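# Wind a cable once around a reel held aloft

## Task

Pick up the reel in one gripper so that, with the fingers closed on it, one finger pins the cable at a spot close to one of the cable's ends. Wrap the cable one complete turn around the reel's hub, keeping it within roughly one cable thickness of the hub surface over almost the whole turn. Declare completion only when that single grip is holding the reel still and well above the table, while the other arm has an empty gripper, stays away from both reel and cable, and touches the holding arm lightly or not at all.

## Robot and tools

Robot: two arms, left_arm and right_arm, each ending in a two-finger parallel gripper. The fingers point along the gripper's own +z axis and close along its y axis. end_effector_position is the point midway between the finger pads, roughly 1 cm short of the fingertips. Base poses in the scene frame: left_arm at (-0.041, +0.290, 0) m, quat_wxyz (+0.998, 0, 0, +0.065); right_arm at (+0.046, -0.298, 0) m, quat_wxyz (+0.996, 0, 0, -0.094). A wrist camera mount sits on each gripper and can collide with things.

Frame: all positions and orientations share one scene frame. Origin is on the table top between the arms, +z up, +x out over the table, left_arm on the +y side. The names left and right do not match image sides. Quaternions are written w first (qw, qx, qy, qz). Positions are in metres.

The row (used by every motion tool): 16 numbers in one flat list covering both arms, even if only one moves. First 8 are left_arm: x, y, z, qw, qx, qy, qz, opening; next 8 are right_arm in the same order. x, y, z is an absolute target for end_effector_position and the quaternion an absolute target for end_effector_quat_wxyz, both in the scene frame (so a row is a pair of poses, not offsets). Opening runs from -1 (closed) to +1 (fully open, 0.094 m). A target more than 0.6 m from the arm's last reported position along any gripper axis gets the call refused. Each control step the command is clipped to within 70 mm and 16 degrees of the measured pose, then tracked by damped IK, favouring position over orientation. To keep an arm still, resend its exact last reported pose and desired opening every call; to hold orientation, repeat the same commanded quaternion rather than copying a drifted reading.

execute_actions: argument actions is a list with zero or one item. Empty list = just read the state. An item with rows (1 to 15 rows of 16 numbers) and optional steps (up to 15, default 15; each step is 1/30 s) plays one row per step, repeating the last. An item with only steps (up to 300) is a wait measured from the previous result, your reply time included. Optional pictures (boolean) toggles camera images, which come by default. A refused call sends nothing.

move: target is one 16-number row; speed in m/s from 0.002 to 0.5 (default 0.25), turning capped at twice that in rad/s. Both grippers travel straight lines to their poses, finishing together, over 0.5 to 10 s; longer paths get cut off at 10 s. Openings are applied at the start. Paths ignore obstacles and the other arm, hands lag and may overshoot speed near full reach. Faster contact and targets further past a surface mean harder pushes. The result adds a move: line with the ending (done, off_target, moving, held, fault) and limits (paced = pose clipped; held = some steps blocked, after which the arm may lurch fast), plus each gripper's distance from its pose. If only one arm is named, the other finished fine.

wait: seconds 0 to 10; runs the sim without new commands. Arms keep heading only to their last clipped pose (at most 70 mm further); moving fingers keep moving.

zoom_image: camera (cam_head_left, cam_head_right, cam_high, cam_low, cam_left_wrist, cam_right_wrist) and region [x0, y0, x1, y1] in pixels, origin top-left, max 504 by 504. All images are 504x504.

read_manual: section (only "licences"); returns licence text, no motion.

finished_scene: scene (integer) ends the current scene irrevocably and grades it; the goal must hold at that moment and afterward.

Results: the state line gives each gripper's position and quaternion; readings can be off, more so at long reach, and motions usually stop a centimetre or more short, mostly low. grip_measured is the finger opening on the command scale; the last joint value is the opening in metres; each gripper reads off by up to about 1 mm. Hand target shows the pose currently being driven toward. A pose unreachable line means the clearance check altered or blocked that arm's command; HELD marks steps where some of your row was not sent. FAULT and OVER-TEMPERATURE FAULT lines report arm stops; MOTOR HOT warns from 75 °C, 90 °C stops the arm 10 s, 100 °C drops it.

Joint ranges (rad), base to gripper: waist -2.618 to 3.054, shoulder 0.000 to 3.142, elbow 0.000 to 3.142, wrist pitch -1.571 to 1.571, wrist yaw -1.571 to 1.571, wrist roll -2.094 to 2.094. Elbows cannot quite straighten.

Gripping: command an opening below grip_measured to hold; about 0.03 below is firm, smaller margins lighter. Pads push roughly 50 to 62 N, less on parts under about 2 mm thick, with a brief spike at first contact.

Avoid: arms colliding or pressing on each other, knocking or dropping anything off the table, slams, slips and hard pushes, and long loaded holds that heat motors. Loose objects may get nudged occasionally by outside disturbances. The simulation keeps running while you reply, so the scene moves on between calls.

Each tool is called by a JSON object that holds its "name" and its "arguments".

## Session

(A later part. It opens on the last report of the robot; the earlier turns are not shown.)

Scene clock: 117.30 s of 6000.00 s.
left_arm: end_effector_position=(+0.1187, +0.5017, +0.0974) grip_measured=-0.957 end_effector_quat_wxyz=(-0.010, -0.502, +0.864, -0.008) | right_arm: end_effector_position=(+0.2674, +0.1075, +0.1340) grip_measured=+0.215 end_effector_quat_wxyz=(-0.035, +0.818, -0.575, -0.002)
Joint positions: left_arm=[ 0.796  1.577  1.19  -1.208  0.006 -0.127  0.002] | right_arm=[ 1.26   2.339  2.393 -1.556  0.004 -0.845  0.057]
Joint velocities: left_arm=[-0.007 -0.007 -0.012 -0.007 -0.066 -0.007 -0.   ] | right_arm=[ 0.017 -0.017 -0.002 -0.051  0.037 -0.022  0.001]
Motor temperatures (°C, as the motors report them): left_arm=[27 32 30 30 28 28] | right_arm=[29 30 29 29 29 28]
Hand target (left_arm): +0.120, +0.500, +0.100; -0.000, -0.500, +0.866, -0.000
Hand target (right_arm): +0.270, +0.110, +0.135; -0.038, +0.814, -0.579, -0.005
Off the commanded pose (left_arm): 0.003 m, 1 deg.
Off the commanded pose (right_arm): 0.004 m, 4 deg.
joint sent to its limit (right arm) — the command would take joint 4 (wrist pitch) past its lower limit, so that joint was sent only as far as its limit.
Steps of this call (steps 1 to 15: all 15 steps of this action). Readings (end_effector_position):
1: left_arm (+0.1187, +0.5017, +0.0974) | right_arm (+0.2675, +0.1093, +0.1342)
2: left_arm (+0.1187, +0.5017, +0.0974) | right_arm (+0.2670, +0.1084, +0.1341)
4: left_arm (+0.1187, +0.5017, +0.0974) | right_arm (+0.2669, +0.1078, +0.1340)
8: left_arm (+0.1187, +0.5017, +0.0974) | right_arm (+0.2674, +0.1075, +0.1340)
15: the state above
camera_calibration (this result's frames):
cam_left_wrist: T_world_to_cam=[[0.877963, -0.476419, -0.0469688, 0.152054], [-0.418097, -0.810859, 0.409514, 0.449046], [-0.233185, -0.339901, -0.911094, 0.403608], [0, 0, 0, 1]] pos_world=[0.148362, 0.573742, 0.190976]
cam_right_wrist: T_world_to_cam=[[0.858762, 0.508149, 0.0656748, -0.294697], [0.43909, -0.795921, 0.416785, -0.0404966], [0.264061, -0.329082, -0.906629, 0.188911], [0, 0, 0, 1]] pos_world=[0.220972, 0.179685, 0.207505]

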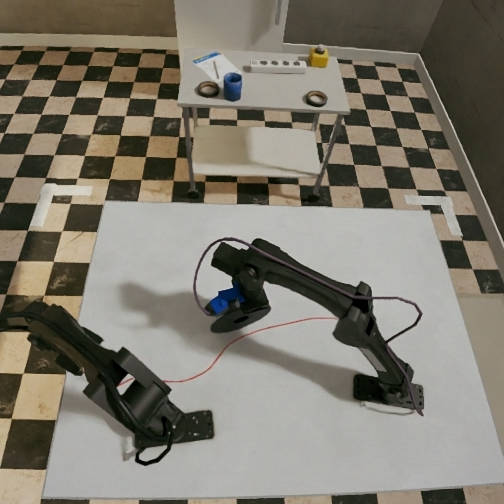

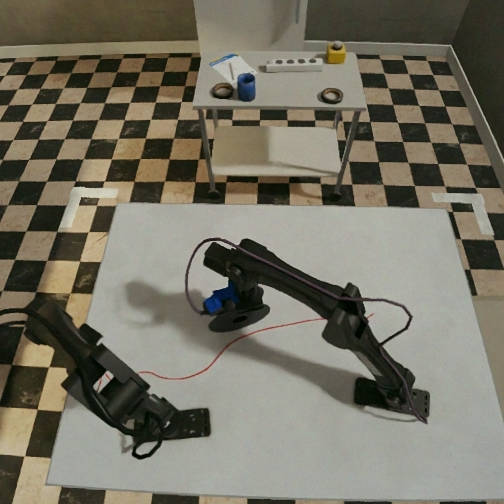

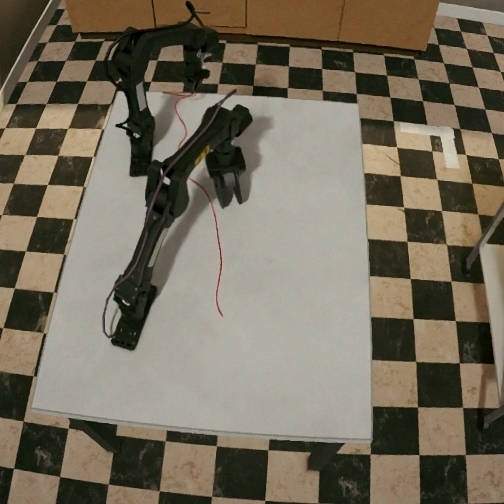

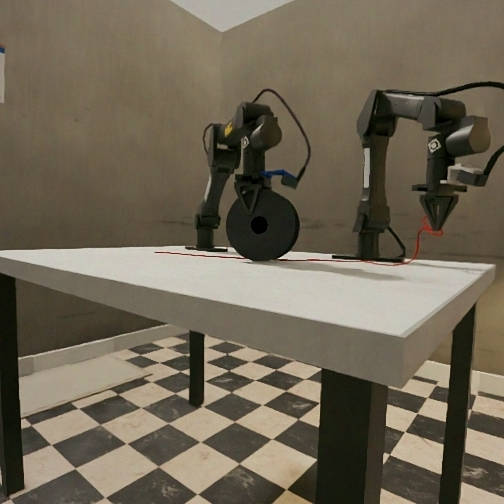

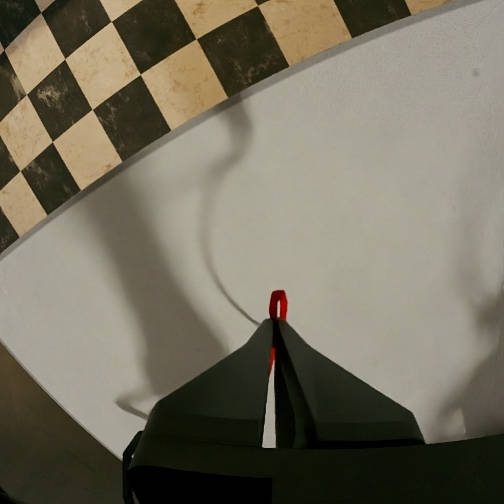

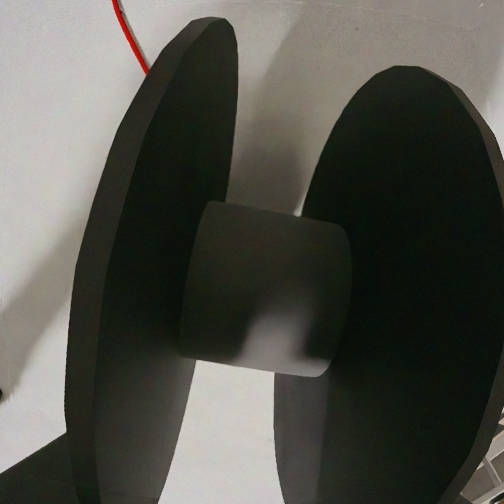

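{"name": "move", "arguments": {"target": [0.12,0.42,0.2,0.1,-0.5,0.86,0,-1,0.3,0.095,0.155,-0.035,0.9,-0.43,0,0.17], "speed": 0.1}}

{"name": "move", "arguments": {"target": [0.12,0.42,0.2,0.1,-0.5,0.86,0,-1,0.325,0.075,0.136,0,0.954,-0.301,0,0.17], "speed": 0.05}}

Scene clock: 128.40 s of 6000.00 s.
left_arm: end_effector_position=(+0.1167, +0.4206, +0.1886) grip_measured=-0.957 end_effector_quat_wxyz=(+0.081, -0.501, +0.861, -0.003) | right_arm: end_effector_position=(+0.2958, +0.0924, +0.1357) grip_measured=+0.215 end_effector_quat_wxyz=(-0.039, +0.901, -0.432, +0.003)
Joint positions: left_arm=[ 0.591  1.195  1.235 -1.453  0.038 -0.336  0.002] | right_arm=[ 1.188  2.339  2.4   -1.554 -0.003 -1.247  0.057]
Joint velocities: left_arm=[-0.002 -0.007 -0.012  0.051 -0.051  0.022 -0.   ] | right_arm=[-0.007 -0.017 -0.002 -0.022  0.037 -0.081 -0.   ]
Motor temperatures (°C, as the motors report them): left_arm=[27 32 30 30 28 28] | right_arm=[29 32 29 29 29 28]
Hand target (left_arm): +0.118, +0.419, +0.201; +0.099, -0.499, +0.861, -0.001
Hand target (right_arm): +0.299, +0.094, +0.155; -0.064, +0.900, -0.430, +0.005
Off the commanded pose (left_arm): 0.012 m, 2 deg.
Off the commanded pose (right_arm): 0.020 m, 1 deg.
joint sent to its limit (right arm) — the command would take joint 4 (wrist pitch) past its lower limit, so that joint was sent only as far as its limit.
After step 180, 2.97 s passed at rest.
move: off_target (left_arm, right_arm)
camera_calibration (this result's frames):
cam_left_wrist: T_world_to_cam=[[0.879611, -0.473952, 0.040665, 0.101687], [-0.467353, -0.845087, 0.259631, 0.393581], [-0.0886873, -0.24738, -0.964851, 0.412989], [0, 0, 0, 1]] pos_world=[0.131123, 0.48297, 0.292151]
cam_right_wrist: T_world_to_cam=[[0.646762, 0.758458, 0.080254, -0.27398], [0.662571, -0.610857, 0.43342, -0.151122], [0.377755, -0.227146, -0.897611, 0.133731], [0, 0, 0, 1]] pos_world=[0.226811, 0.145864, 0.207526]

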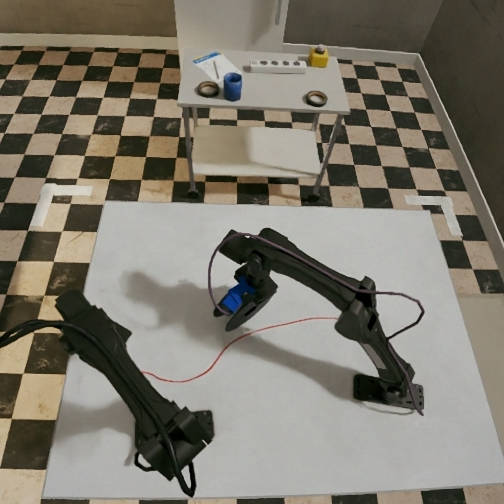

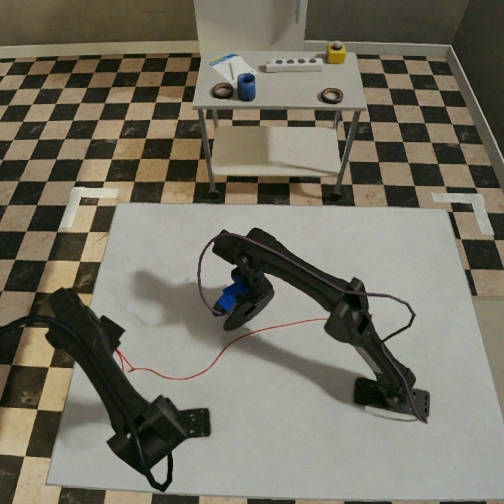

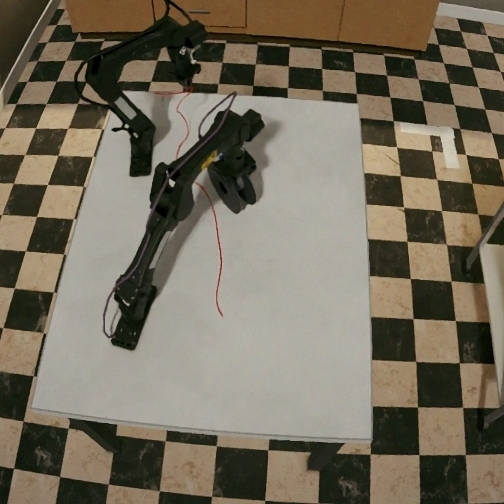

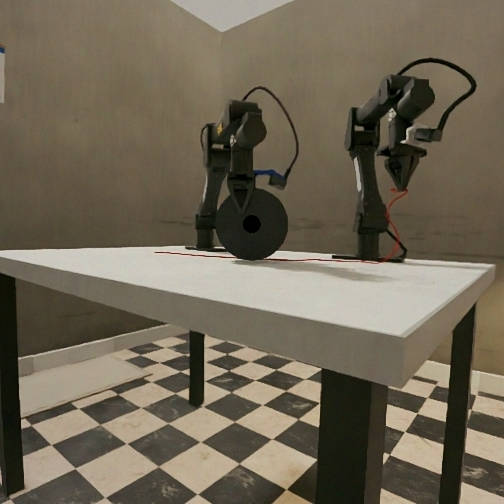

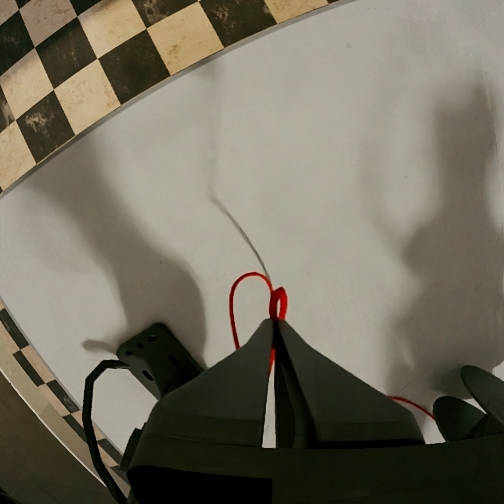

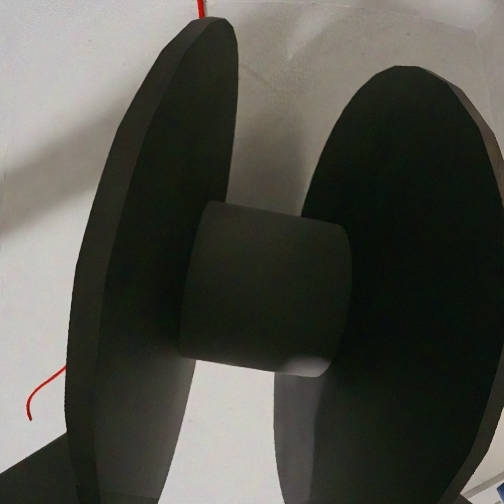

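Scene clock: 131.60 s of 6000.00 s.
left_arm: end_effector_position=(+0.1167, +0.4206, +0.1886) grip_measured=-0.957 end_effector_quat_wxyz=(+0.081, -0.505, +0.859, -0.004) | right_arm: end_effector_position=(+0.3210, +0.0751, +0.1357) grip_measured=+0.215 end_effector_quat_wxyz=(-0.036, +0.953, -0.302, +0.014)
Joint positions: left_arm=[ 0.591  1.195  1.235 -1.453  0.038 -0.344  0.002] | right_arm=[ 1.124  2.339  2.4   -1.554  0.003 -1.593  0.057]
Joint velocities: left_arm=[-0.002  0.007  0.002  0.022 -0.081 -0.037  0.   ] | right_arm=[-0.002  0.012 -0.002  0.081  0.066 -0.051  0.001]
Motor temperatures (°C, as the motors report them): left_arm=[27 31 30 30 28 28] | right_arm=[29 32 29 29 29 28]
Hand target (left_arm): +0.120, +0.420, +0.200; +0.100, -0.500, +0.860, -0.000
Hand target (right_arm): +0.325, +0.074, +0.136; -0.037, +0.953, -0.301, +0.013
Off the commanded pose (left_arm): 0.012 m, 2 deg.
Off the commanded pose (right_arm): 0.004 m, 4 deg.
joint sent to its limit (right arm) — the command would take joint 4 (wrist pitch) past its lower limit, so that joint was sent only as far as its limit.
move: off_target (left_arm, right_arm)
camera_calibration (this result's frames):
cam_left_wrist: T_world_to_cam=[[0.883306, -0.466936, 0.0417353, 0.0981031], [-0.460815, -0.848459, 0.26032, 0.394107], [-0.0861422, -0.249174, -0.96462, 0.413403], [0, 0, 0, 1]] pos_world=[0.130567, 0.483201, 0.292089]
cam_right_wrist: T_world_to_cam=[[0.409597, 0.908836, 0.0790441, -0.212153], [0.792832, -0.397495, 0.461968, -0.240163], [0.451273, -0.126552, -0.883367, 0.0871622], [0, 0, 0, 1]] pos_world=[0.237972, 0.10838, 0.204713]

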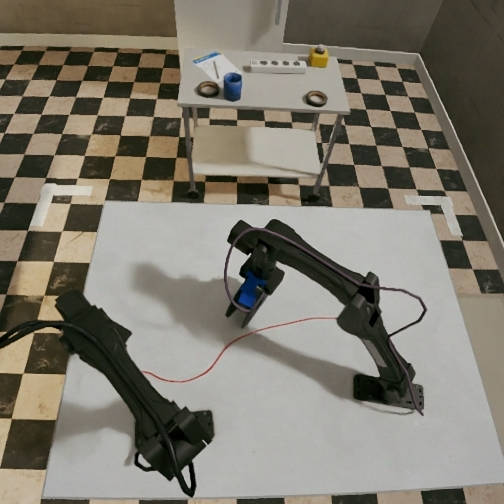

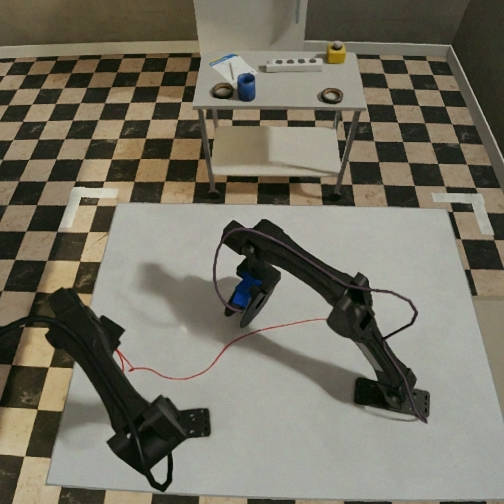

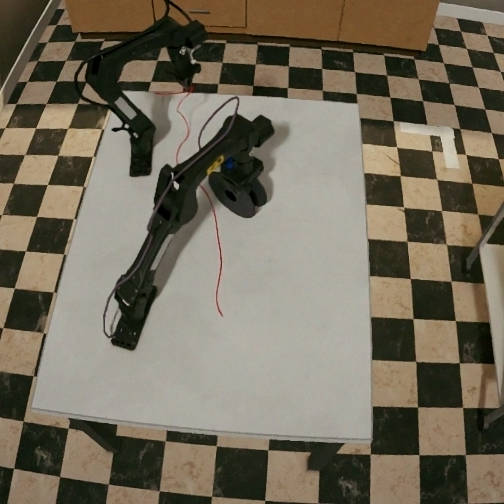

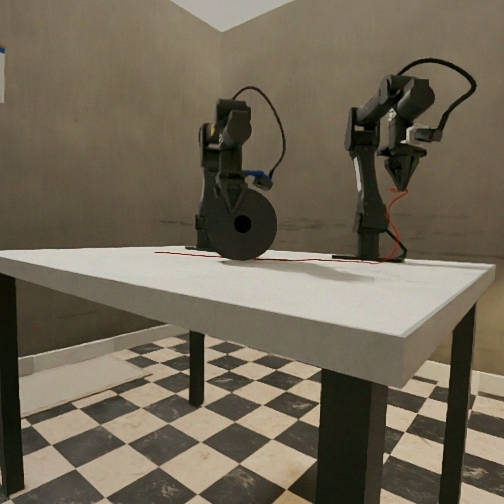

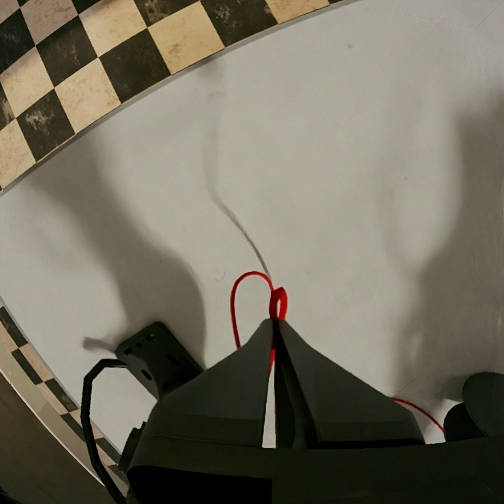

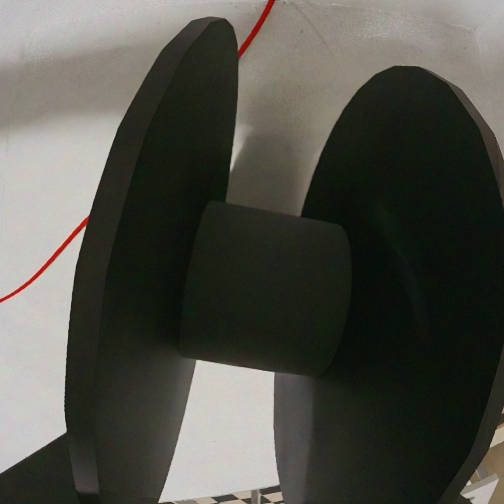

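{"name": "execute_actions", "arguments": {"actions": [{"rows":[[0.12,0.42,0.2,0.1,-0.5,0.86,0,-1,0.321,0.075,0.136,-0.036,0.953,-0.302,0.014,0.9]],"steps":10}], "pictures": false}}

{"name": "move", "arguments": {"target": [0.12,0.42,0.2,0.1,-0.5,0.86,0,-1,0.32,0.07,0.215,-0.11,0.946,-0.3,0.035,1], "speed": 0.12}}

{"name": "move", "arguments": {"target": [0.12,0.42,0.2,0.1,-0.5,0.86,0,-1,0.24,-0.01,0.26,0.5,-0.4,0.75,0.25,1], "speed": 0.3}}

{"name": "move", "arguments": {"target": [0.12,0.42,0.2,0.1,-0.5,0.86,0,-1,0.25,0.01,0.23,0.212,0.212,0.6746,0.6746,1], "speed": 0.3}}

{"name": "move", "arguments": {"target": [0.12,0.42,0.2,0.1,-0.5,0.86,0,-1,0.262,0.025,0.128,0.212,0.212,0.6746,0.6746,1], "speed": 0.1}}

Scene clock: 142.37 s of 6000.00 s.
left_arm: end_effector_position=(+0.1167, +0.4206, +0.1886) grip_measured=-0.957 end_effector_quat_wxyz=(+0.081, -0.505, +0.859, -0.004) | right_arm: end_effector_position=(+0.3211, +0.0752, +0.1357) grip_measured=+0.897 end_effector_quat_wxyz=(-0.036, +0.953, -0.300, +0.014)
Joint positions: left_arm=[ 0.591  1.195  1.235 -1.453  0.038 -0.344  0.002] | right_arm=[ 1.124  2.339  2.4   -1.554  0.003 -1.596  0.089]
Joint velocities: left_arm=[ 0.007 -0.022  0.007 -0.051 -0.037 -0.081  0.001] | right_arm=[-0.007 -0.007 -0.007 -0.066  0.037  0.081  0.001]
Motor temperatures (°C, as the motors report them): left_arm=[27 31 31 30 28 28] | right_arm=[29 33 29 29 29 28]
Hand target (left_arm): +0.120, +0.420, +0.200; +0.100, -0.500, +0.860, -0.000
Hand target (right_arm): +0.321, +0.075, +0.136; -0.036, +0.953, -0.302, +0.014
Off the commanded pose (left_arm): 0.012 m, 2 deg.
Off the commanded pose (right_arm): 0.000 m, 0 deg.
Steps of this call (steps 1 to 180: nothing new was sent; then 4.43 s passed at rest; steps 181 to 190: all 10 steps of this action). Readings (end_effector_position):
181: left_arm (+0.1167, +0.4206, +0.1886) | right_arm (+0.3210, +0.0751, +0.1357)
182: left_arm (+0.1167, +0.4206, +0.1886) | right_arm (+0.3210, +0.0751, +0.1357)
184: left_arm (+0.1167, +0.4206, +0.1886) | right_arm (+0.3211, +0.0752, +0.1357)
188: left_arm (+0.1167, +0.4206, +0.1886) | right_arm (+0.3211, +0.0752, +0.1357)
190: the state above

Scene clock: 143.63 s of 6000.00 s.
left_arm: end_effector_position=(+0.1167, +0.4206, +0.1886) grip_measured=-0.957 end_effector_quat_wxyz=(+0.081, -0.505, +0.859, -0.004) | right_arm: end_effector_position=(+0.3165, +0.0689, +0.2034) grip_measured=+0.997 end_effector_quat_wxyz=(-0.109, +0.947, -0.299, +0.039)
Joint positions: left_arm=[ 0.591  1.195  1.235 -1.453  0.038 -0.344  0.002] | right_arm=[ 1.124  2.185  2.4   -1.554  0.003 -1.596  0.094]
Joint velocities: left_arm=[ 0.002 -0.002 -0.007 -0.066  0.007 -0.051 -0.001] | right_arm=[ 0.007 -0.007 -0.002 -0.022 -0.022 -0.007 -0.001]
Motor temperatures (°C, as the motors report them): left_arm=[27 31 31 30 28 28] | right_arm=[29 33 29 29 29 28]
Hand target (left_arm): +0.120, +0.420, +0.200; +0.100, -0.500, +0.860, -0.000
Hand target (right_arm): +0.319, +0.069, +0.215; -0.124, +0.945, -0.300, +0.041
Off the commanded pose (left_arm): 0.012 m, 2 deg.
Off the commanded pose (right_arm): 0.012 m, 0 deg.
joint sent to its limit (right arm) — the command would take joint 4 (wrist pitch) past its lower limit, so that joint was sent only as far as its limit.
move: off_target (left_arm, right_arm)
camera_calibration (this result's frames):
cam_left_wrist: T_world_to_cam=[[0.883306, -0.466936, 0.0417353, 0.0981031], [-0.460815, -0.848459, 0.26032, 0.394107], [-0.0861422, -0.249174, -0.96462, 0.413403], [0, 0, 0, 1]] pos_world=[0.130567, 0.483201, 0.292089]
cam_right_wrist: T_world_to_cam=[[0.392764, 0.891044, 0.227545, -0.233632], [0.750751, -0.453567, 0.48026, -0.25682], [0.53114, -0.0177996, -0.847097, 0.108116], [0, 0, 0, 1]] pos_world=[0.227145, 0.0936162, 0.268087]

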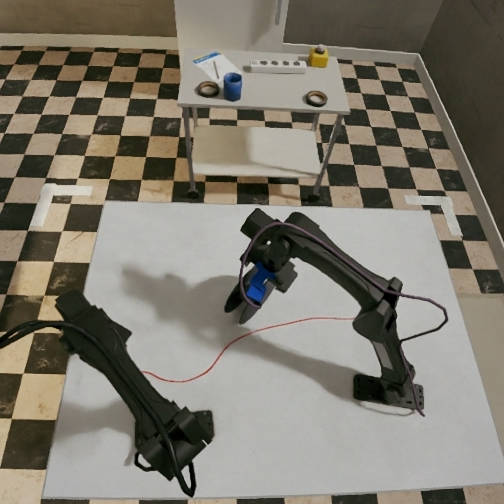

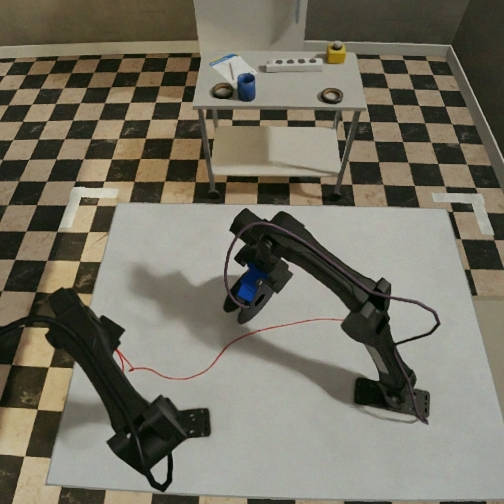

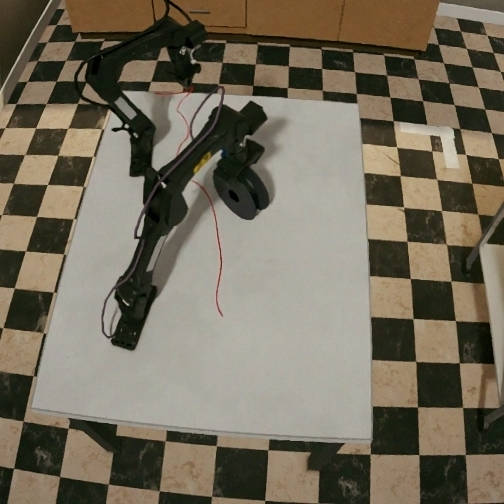

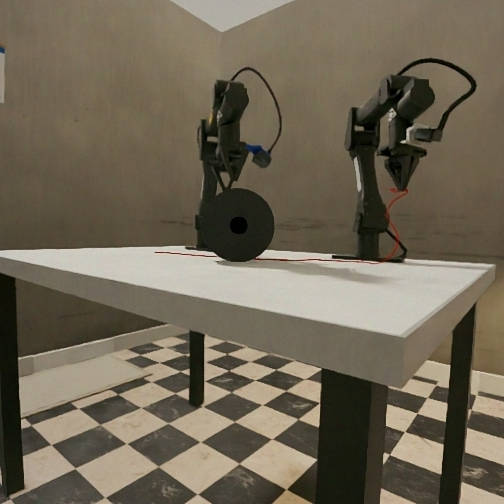

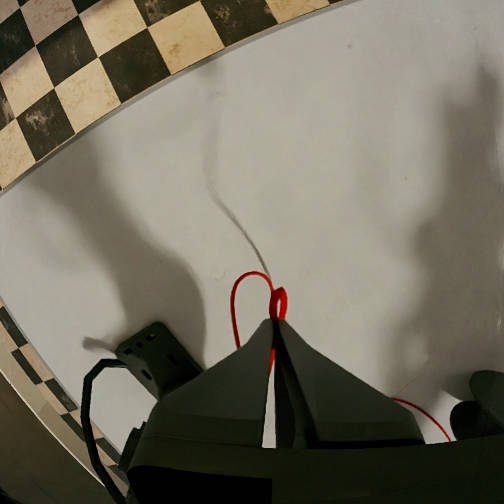

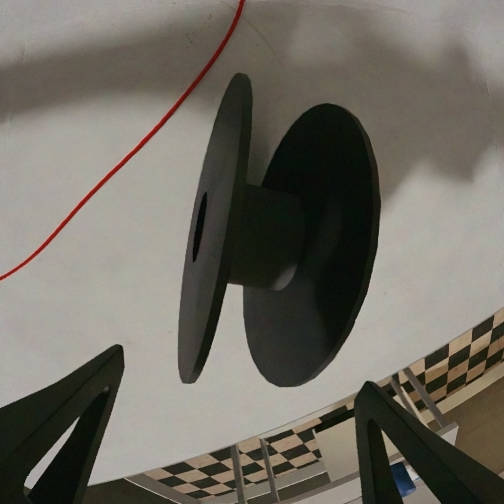

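Scene clock: 147.23 s of 6000.00 s.
left_arm: end_effector_position=(+0.1167, +0.4206, +0.1886) grip_measured=-0.957 end_effector_quat_wxyz=(+0.081, -0.505, +0.859, -0.004) | right_arm: end_effector_position=(+0.2414, -0.0097, +0.2605) grip_measured=+0.998 end_effector_quat_wxyz=(+0.490, -0.395, +0.739, +0.239)
Joint positions: left_arm=[ 0.591  1.195  1.235 -1.453  0.038 -0.344  0.002] | right_arm=[ 1.188  0.967  0.827 -0.278  0.05  -0.015  0.094]
Joint velocities: left_arm=[-0.012  0.002  0.007  0.007 -0.037  0.037  0.   ] | right_arm=[-0.012 -0.012 -0.022  0.007  0.037 -0.007  0.001]
Motor temperatures (°C, as the motors report them): left_arm=[27 31 31 30 28 28] | right_arm=[29 33 29 29 29 28]
Hand target (left_arm): +0.120, +0.420, +0.200; +0.100, -0.500, +0.860, -0.000
Hand target (right_arm): +0.239, -0.012, +0.261; +0.494, -0.390, +0.739, +0.241
Off the commanded pose (left_arm): 0.012 m, 2 deg.
Off the commanded pose (right_arm): 0.001 m, 1 deg.
move: off_target (left_arm)
camera_calibration (this result's frames):
cam_left_wrist: T_world_to_cam=[[0.883306, -0.466936, 0.0417353, 0.0981031], [-0.460815, -0.848459, 0.26032, 0.394107], [-0.0861422, -0.249174, -0.96462, 0.413403], [0, 0, 0, 1]] pos_world=[0.130567, 0.483201, 0.292089]
cam_right_wrist: T_world_to_cam=[[0.840752, -0.500151, 0.207331, -0.26352], [-0.28475, -0.734172, -0.616368, 0.269328], [0.460493, 0.459175, -0.759674, 0.193858], [0, 0, 0, 1]] pos_world=[0.208975, -0.0230812, 0.36791]

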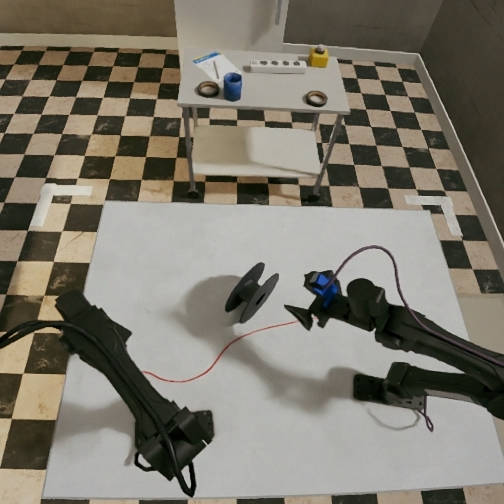

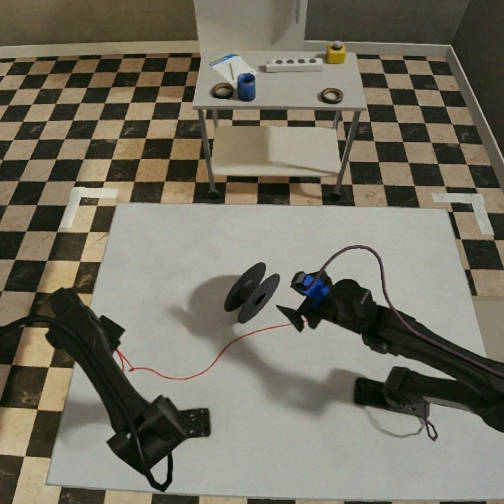

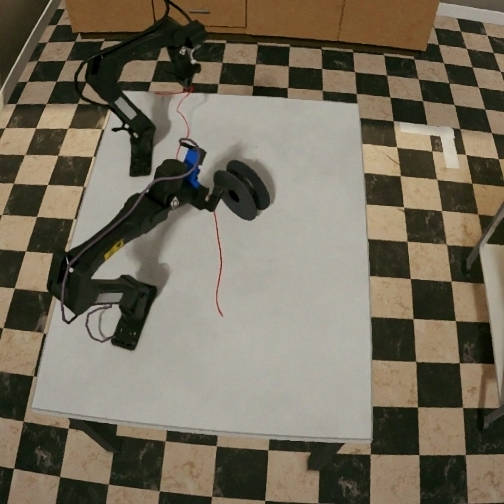

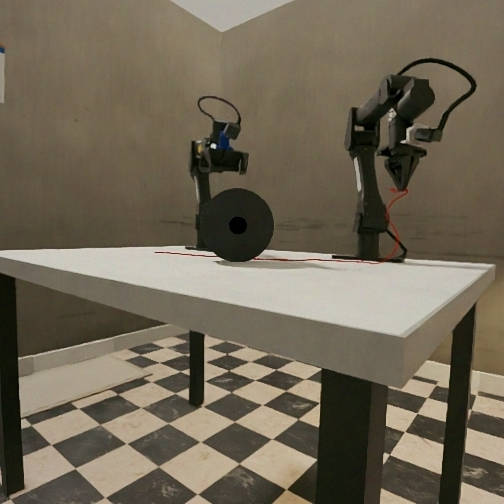

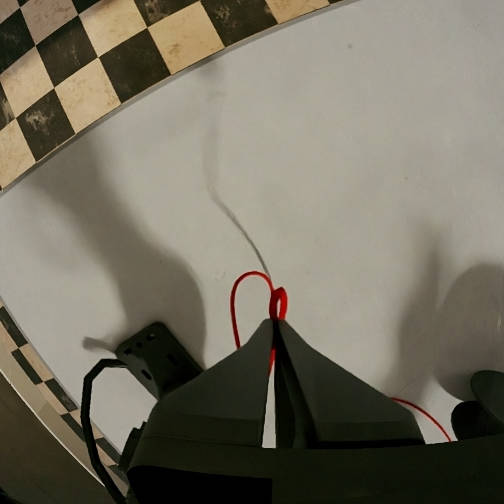

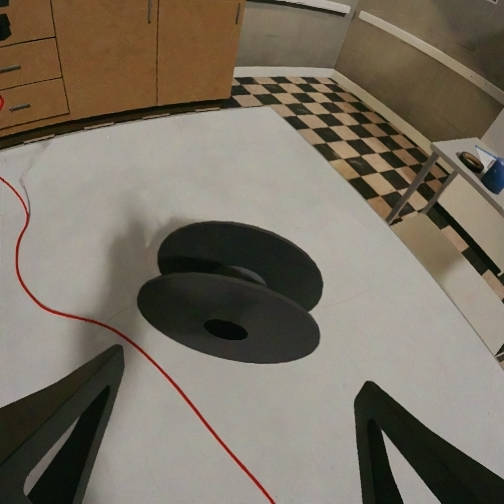

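Scene clock: 150.67 s of 6000.00 s.
left_arm: end_effector_position=(+0.1167, +0.4206, +0.1886) grip_measured=-0.957 end_effector_quat_wxyz=(+0.081, -0.505, +0.859, -0.004) | right_arm: end_effector_position=(+0.2511, +0.0092, +0.2408) grip_measured=+0.998 end_effector_quat_wxyz=(+0.215, +0.212, +0.666, +0.682)
Joint positions: left_arm=[ 0.591  1.195  1.235 -1.453  0.038 -0.344  0.002] | right_arm=[1.19  1.088 0.364 0.746 0.043 1.573 0.094]
Joint velocities: left_arm=[ 0.012 -0.007 -0.027 -0.007  0.037  0.007  0.   ] | right_arm=[-0.007  0.002 -0.007  0.022  0.022  0.066  0.   ]
Motor temperatures (°C, as the motors report them): left_arm=[27 31 31 30 28 28] | right_arm=[29 32 29 30 29 28]
Hand target (left_arm): +0.120, +0.420, +0.200; +0.100, -0.500, +0.860, -0.000
Hand target (right_arm): +0.250, +0.009, +0.231; +0.214, +0.214, +0.674, +0.674
Off the commanded pose (left_arm): 0.012 m, 2 deg.
Off the commanded pose (right_arm): 0.011 m, 1 deg.
move: off_target (left_arm, right_arm)
camera_calibration (this result's frames):
cam_left_wrist: T_world_to_cam=[[0.883306, -0.466936, 0.0417353, 0.0981031], [-0.460815, -0.848459, 0.26032, 0.394107], [-0.0861422, -0.249174, -0.96462, 0.413403], [0, 0, 0, 1]] pos_world=[0.130567, 0.483201, 0.292089]
cam_right_wrist: T_world_to_cam=[[0.162418, -0.0916894, -0.982453, 0.194951], [-0.974212, 0.143143, -0.174415, 0.332472], [0.156624, 0.985446, -0.0660759, 0.0701872], [0, 0, 0, 1]] pos_world=[0.281241, -0.0988818, 0.254156]

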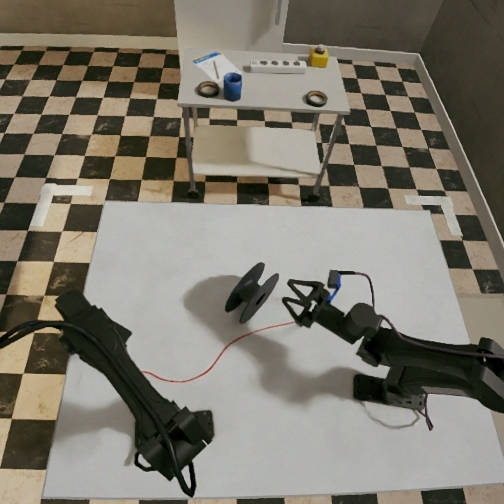

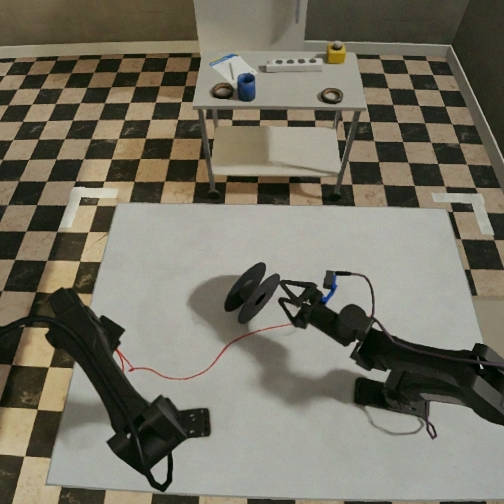

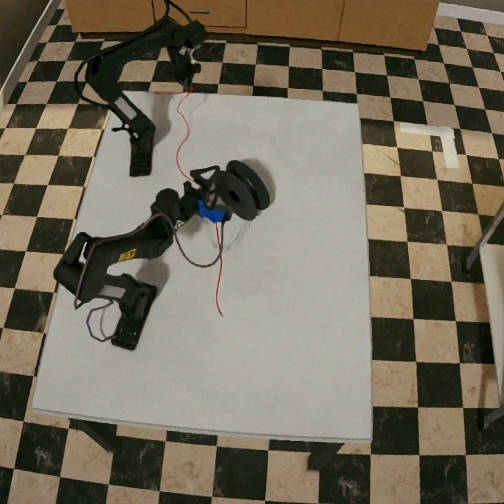

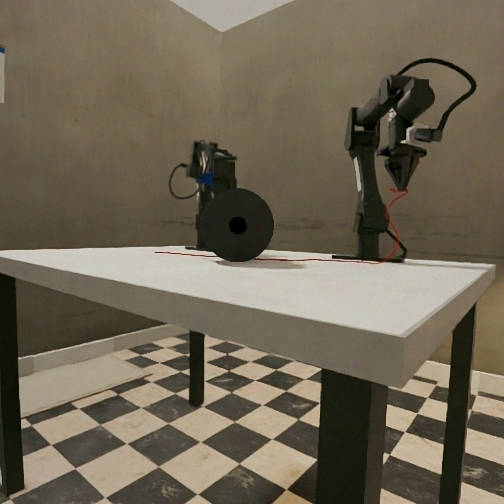

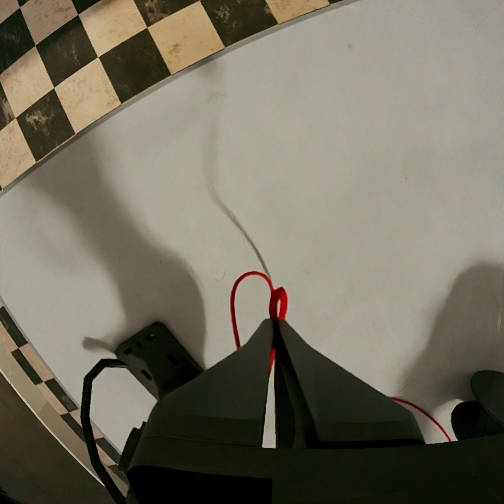

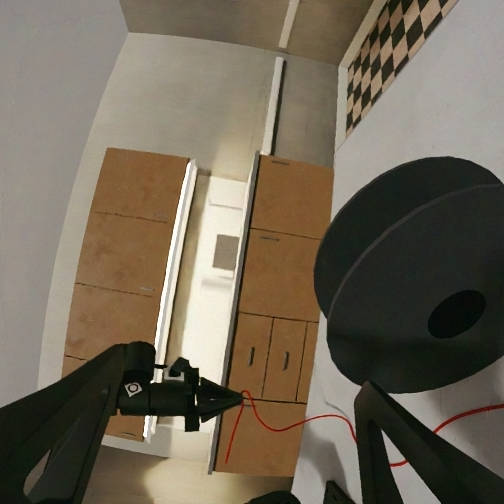

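Scene clock: 152.50 s of 6000.00 s.
left_arm: end_effector_position=(+0.1167, +0.4206, +0.1886) grip_measured=-0.957 end_effector_quat_wxyz=(+0.081, -0.505, +0.859, -0.004) | right_arm: end_effector_position=(+0.2644, +0.0301, +0.1370) grip_measured=+0.998 end_effector_quat_wxyz=(+0.214, +0.212, +0.666, +0.682)
Joint positions: left_arm=[ 0.591  1.195  1.235 -1.453  0.038 -0.344  0.002] | right_arm=[1.19  1.806 0.252 1.577 0.043 1.575 0.094]
Joint velocities: left_arm=[ 0.002  0.002  0.012 -0.007 -0.081 -0.007 -0.001] | right_arm=[-0.007  0.022  0.017  0.051  0.007 -0.022 -0.   ]
Motor temperatures (°C, as the motors report them): left_arm=[27 31 31 30 28 28] | right_arm=[29 32 29 31 29 28]
Hand target (left_arm): +0.120, +0.420, +0.200; +0.100, -0.500, +0.860, -0.000
Hand target (right_arm): +0.263, +0.027, +0.128; +0.212, +0.212, +0.675, +0.674
Off the commanded pose (left_arm): 0.012 m, 2 deg.
Off the commanded pose (right_arm): 0.011 m, 1 deg.
joint sent to its limit (right arm) — the command would take joint 4 (wrist pitch) past its upper limit, so that joint was sent only as far as its limit.
move: off_target (left_arm, right_arm)
camera_calibration (this result's frames):
cam_left_wrist: T_world_to_cam=[[0.883306, -0.466936, 0.0417353, 0.0981031], [-0.460815, -0.848459, 0.26032, 0.394107], [-0.0861422, -0.249174, -0.96462, 0.413403], [0, 0, 0, 1]] pos_world=[0.130567, 0.483201, 0.292089]
cam_right_wrist: T_world_to_cam=[[0.160785, -0.090073, -0.982871, 0.0931697], [-0.974509, 0.143377, -0.172556, 0.324217], [0.156464, 0.985561, -0.0647241, 0.040533], [0, 0, 0, 1]] pos_world=[0.29463, -0.0780409, 0.150143]

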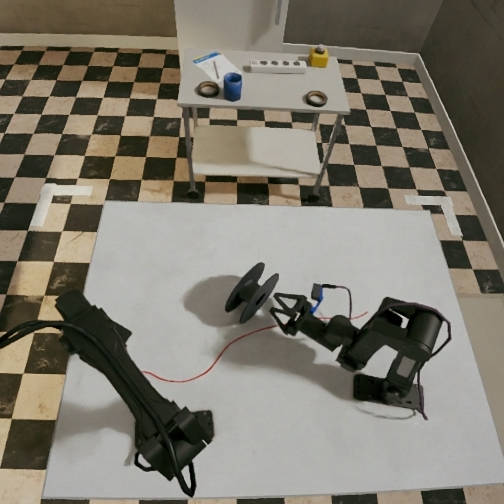

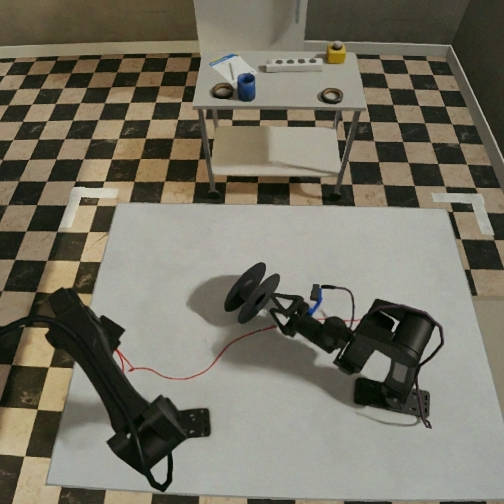

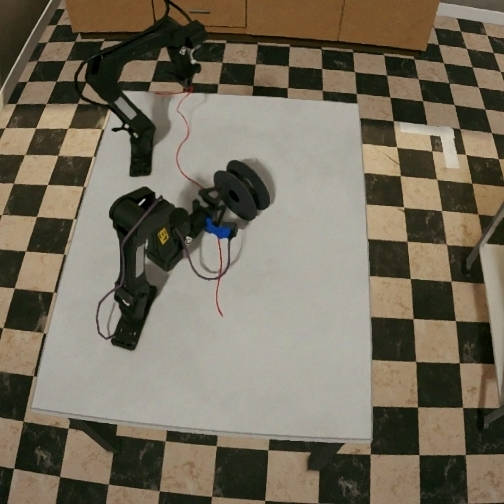

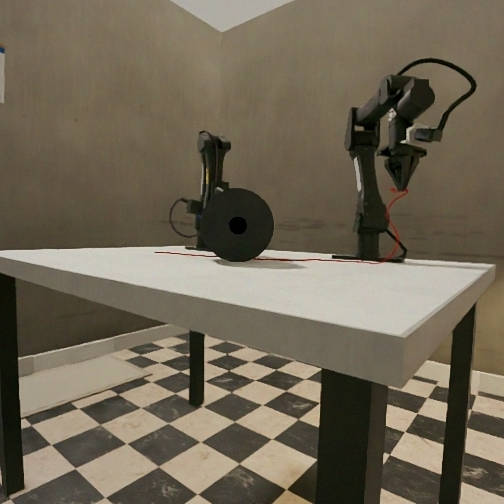

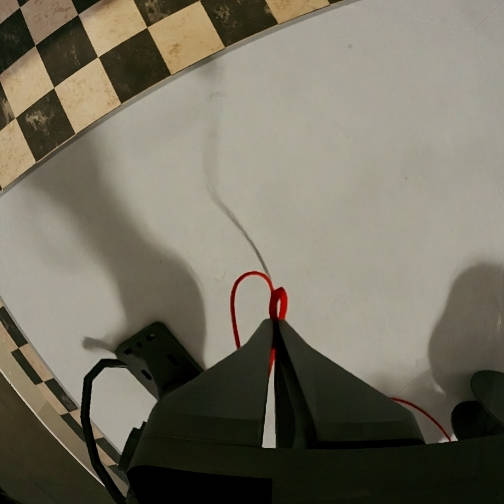

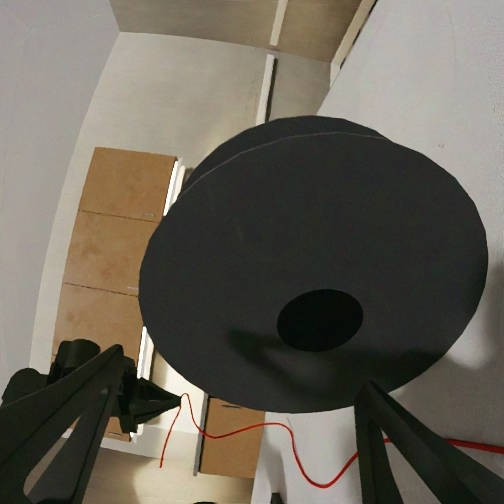

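{"name": "move", "arguments": {"target": [0.12,0.42,0.2,0.1,-0.5,0.86,0,-1,0.277,0.051,0.138,0.212,0.212,0.6746,0.6746,1], "speed": 0.04}}

{"name": "zoom_image", "arguments": {"camera": "cam_high", "region": [170,140,290,250]}}

{"name": "zoom_image", "arguments": {"camera": "cam_low", "region": [170,150,300,270]}}

Scene clock: 165.90 s of 6000.00 s.
left_arm: end_effector_position=(+0.1167, +0.4206, +0.1886) grip_measured=-0.957 end_effector_quat_wxyz=(+0.081, -0.505, +0.859, -0.004) | right_arm: end_effector_position=(+0.2746, +0.0460, +0.1375) grip_measured=+0.998 end_effector_quat_wxyz=(+0.211, +0.215, +0.673, +0.675)
Joint positions: left_arm=[ 0.591  1.195  1.235 -1.453  0.038 -0.344  0.002] | right_arm=[1.19  1.806 0.33  1.478 0.043 1.576 0.094]
Joint velocities: left_arm=[-0.012  0.012  0.007 -0.037 -0.037 -0.007  0.   ] | right_arm=[-0.007 -0.012  0.007 -0.081  0.037 -0.007  0.001]
Motor temperatures (°C, as the motors report them): left_arm=[27 30 31 30 28 28] | right_arm=[29 30 29 32 29 28]
Hand target (left_arm): +0.120, +0.420, +0.200; +0.100, -0.500, +0.860, -0.000
Hand target (right_arm): +0.277, +0.051, +0.138; +0.212, +0.212, +0.675, +0.675
Off the commanded pose (left_arm): 0.012 m, 2 deg.
Off the commanded pose (right_arm): 0.006 m, 0 deg.
After step 180, 6.33 s passed at rest.
move: off_target (left_arm)
camera_calibration (this result's frames):
cam_left_wrist: T_world_to_cam=[[0.883306, -0.466936, 0.0417353, 0.0981031], [-0.460815, -0.848459, 0.26032, 0.394107], [-0.0861422, -0.249174, -0.96462, 0.413403], [0, 0, 0, 1]] pos_world=[0.130567, 0.483201, 0.292089]
cam_right_wrist: T_world_to_cam=[[0.148539, -0.107108, -0.983089, 0.0975704], [-0.9766, 0.140457, -0.162862, 0.331331], [0.155525, 0.984276, -0.0837384, 0.0261876], [0, 0, 0, 1]] pos_world=[0.305012, -0.0618629, 0.152074]

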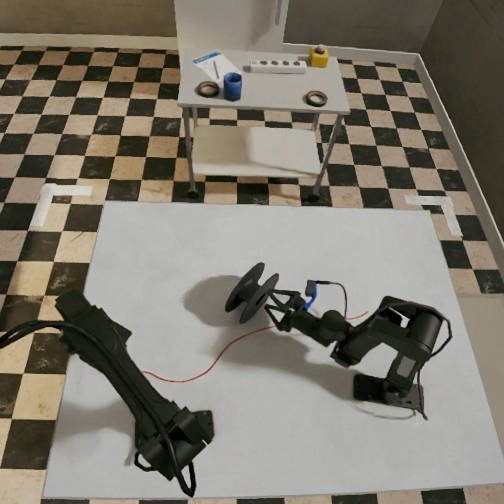

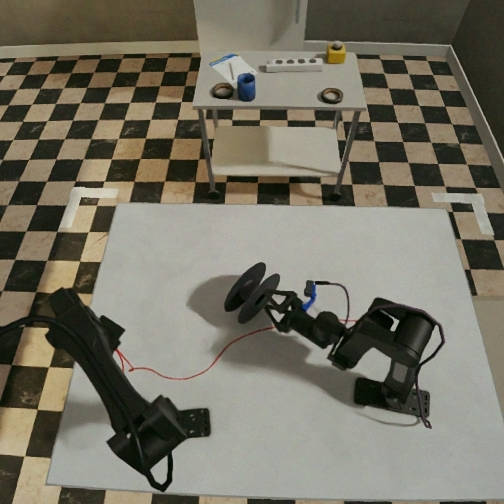

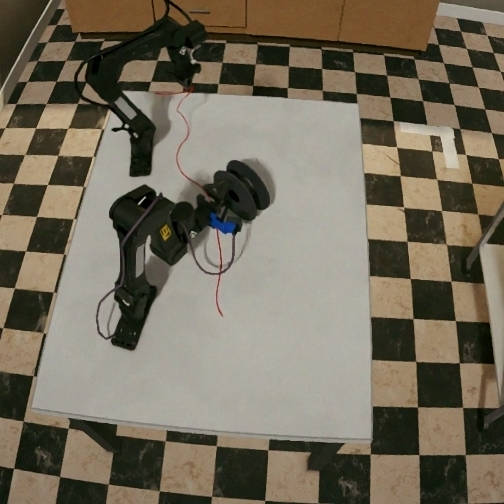

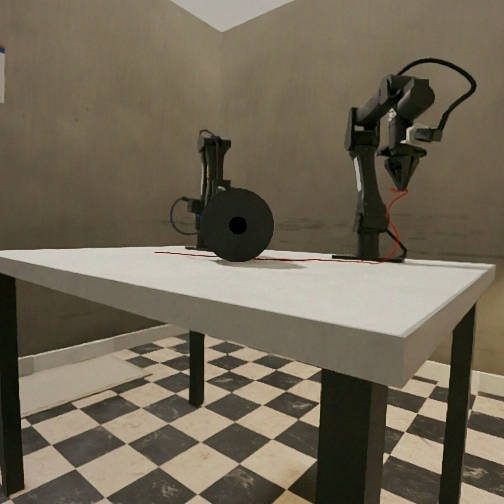

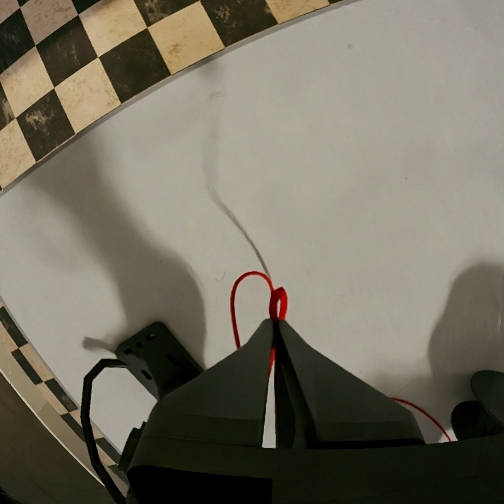

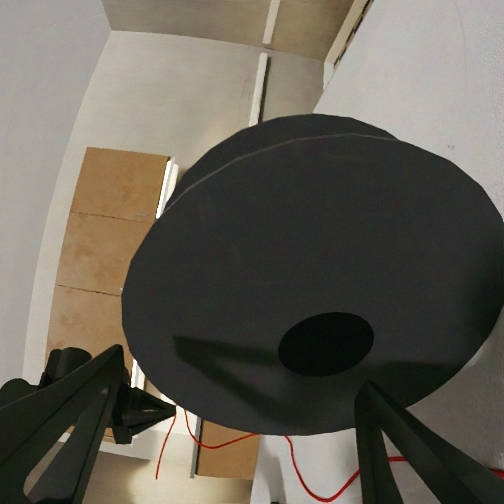

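Region (170, 140, 290, 250) of cam_high's 504x504 image, scaled by 4.200, with more detail than that image has; it fills the top 462 rows of this view, and the rest is white.

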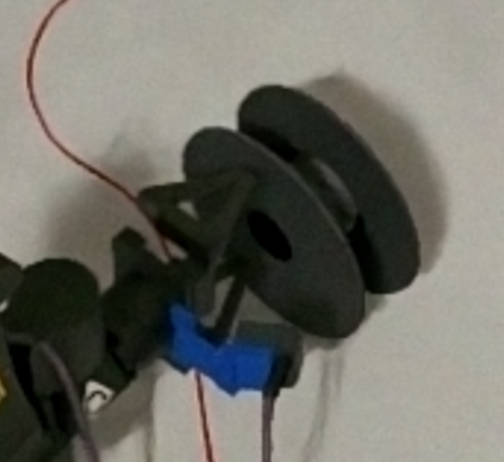

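Region (170, 150, 300, 270) of cam_low's 504x504 image, scaled by 3.877, with more detail than that image has; it fills the top 465 rows of this view, and the rest is white.

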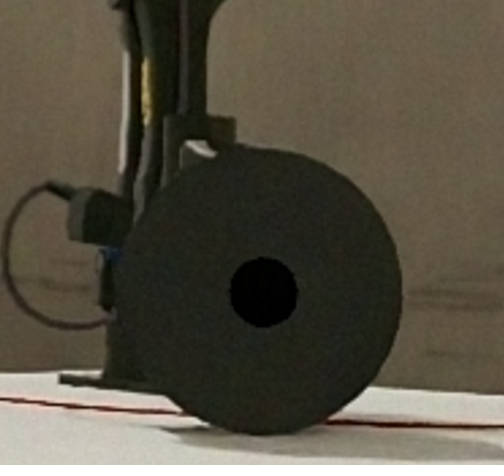

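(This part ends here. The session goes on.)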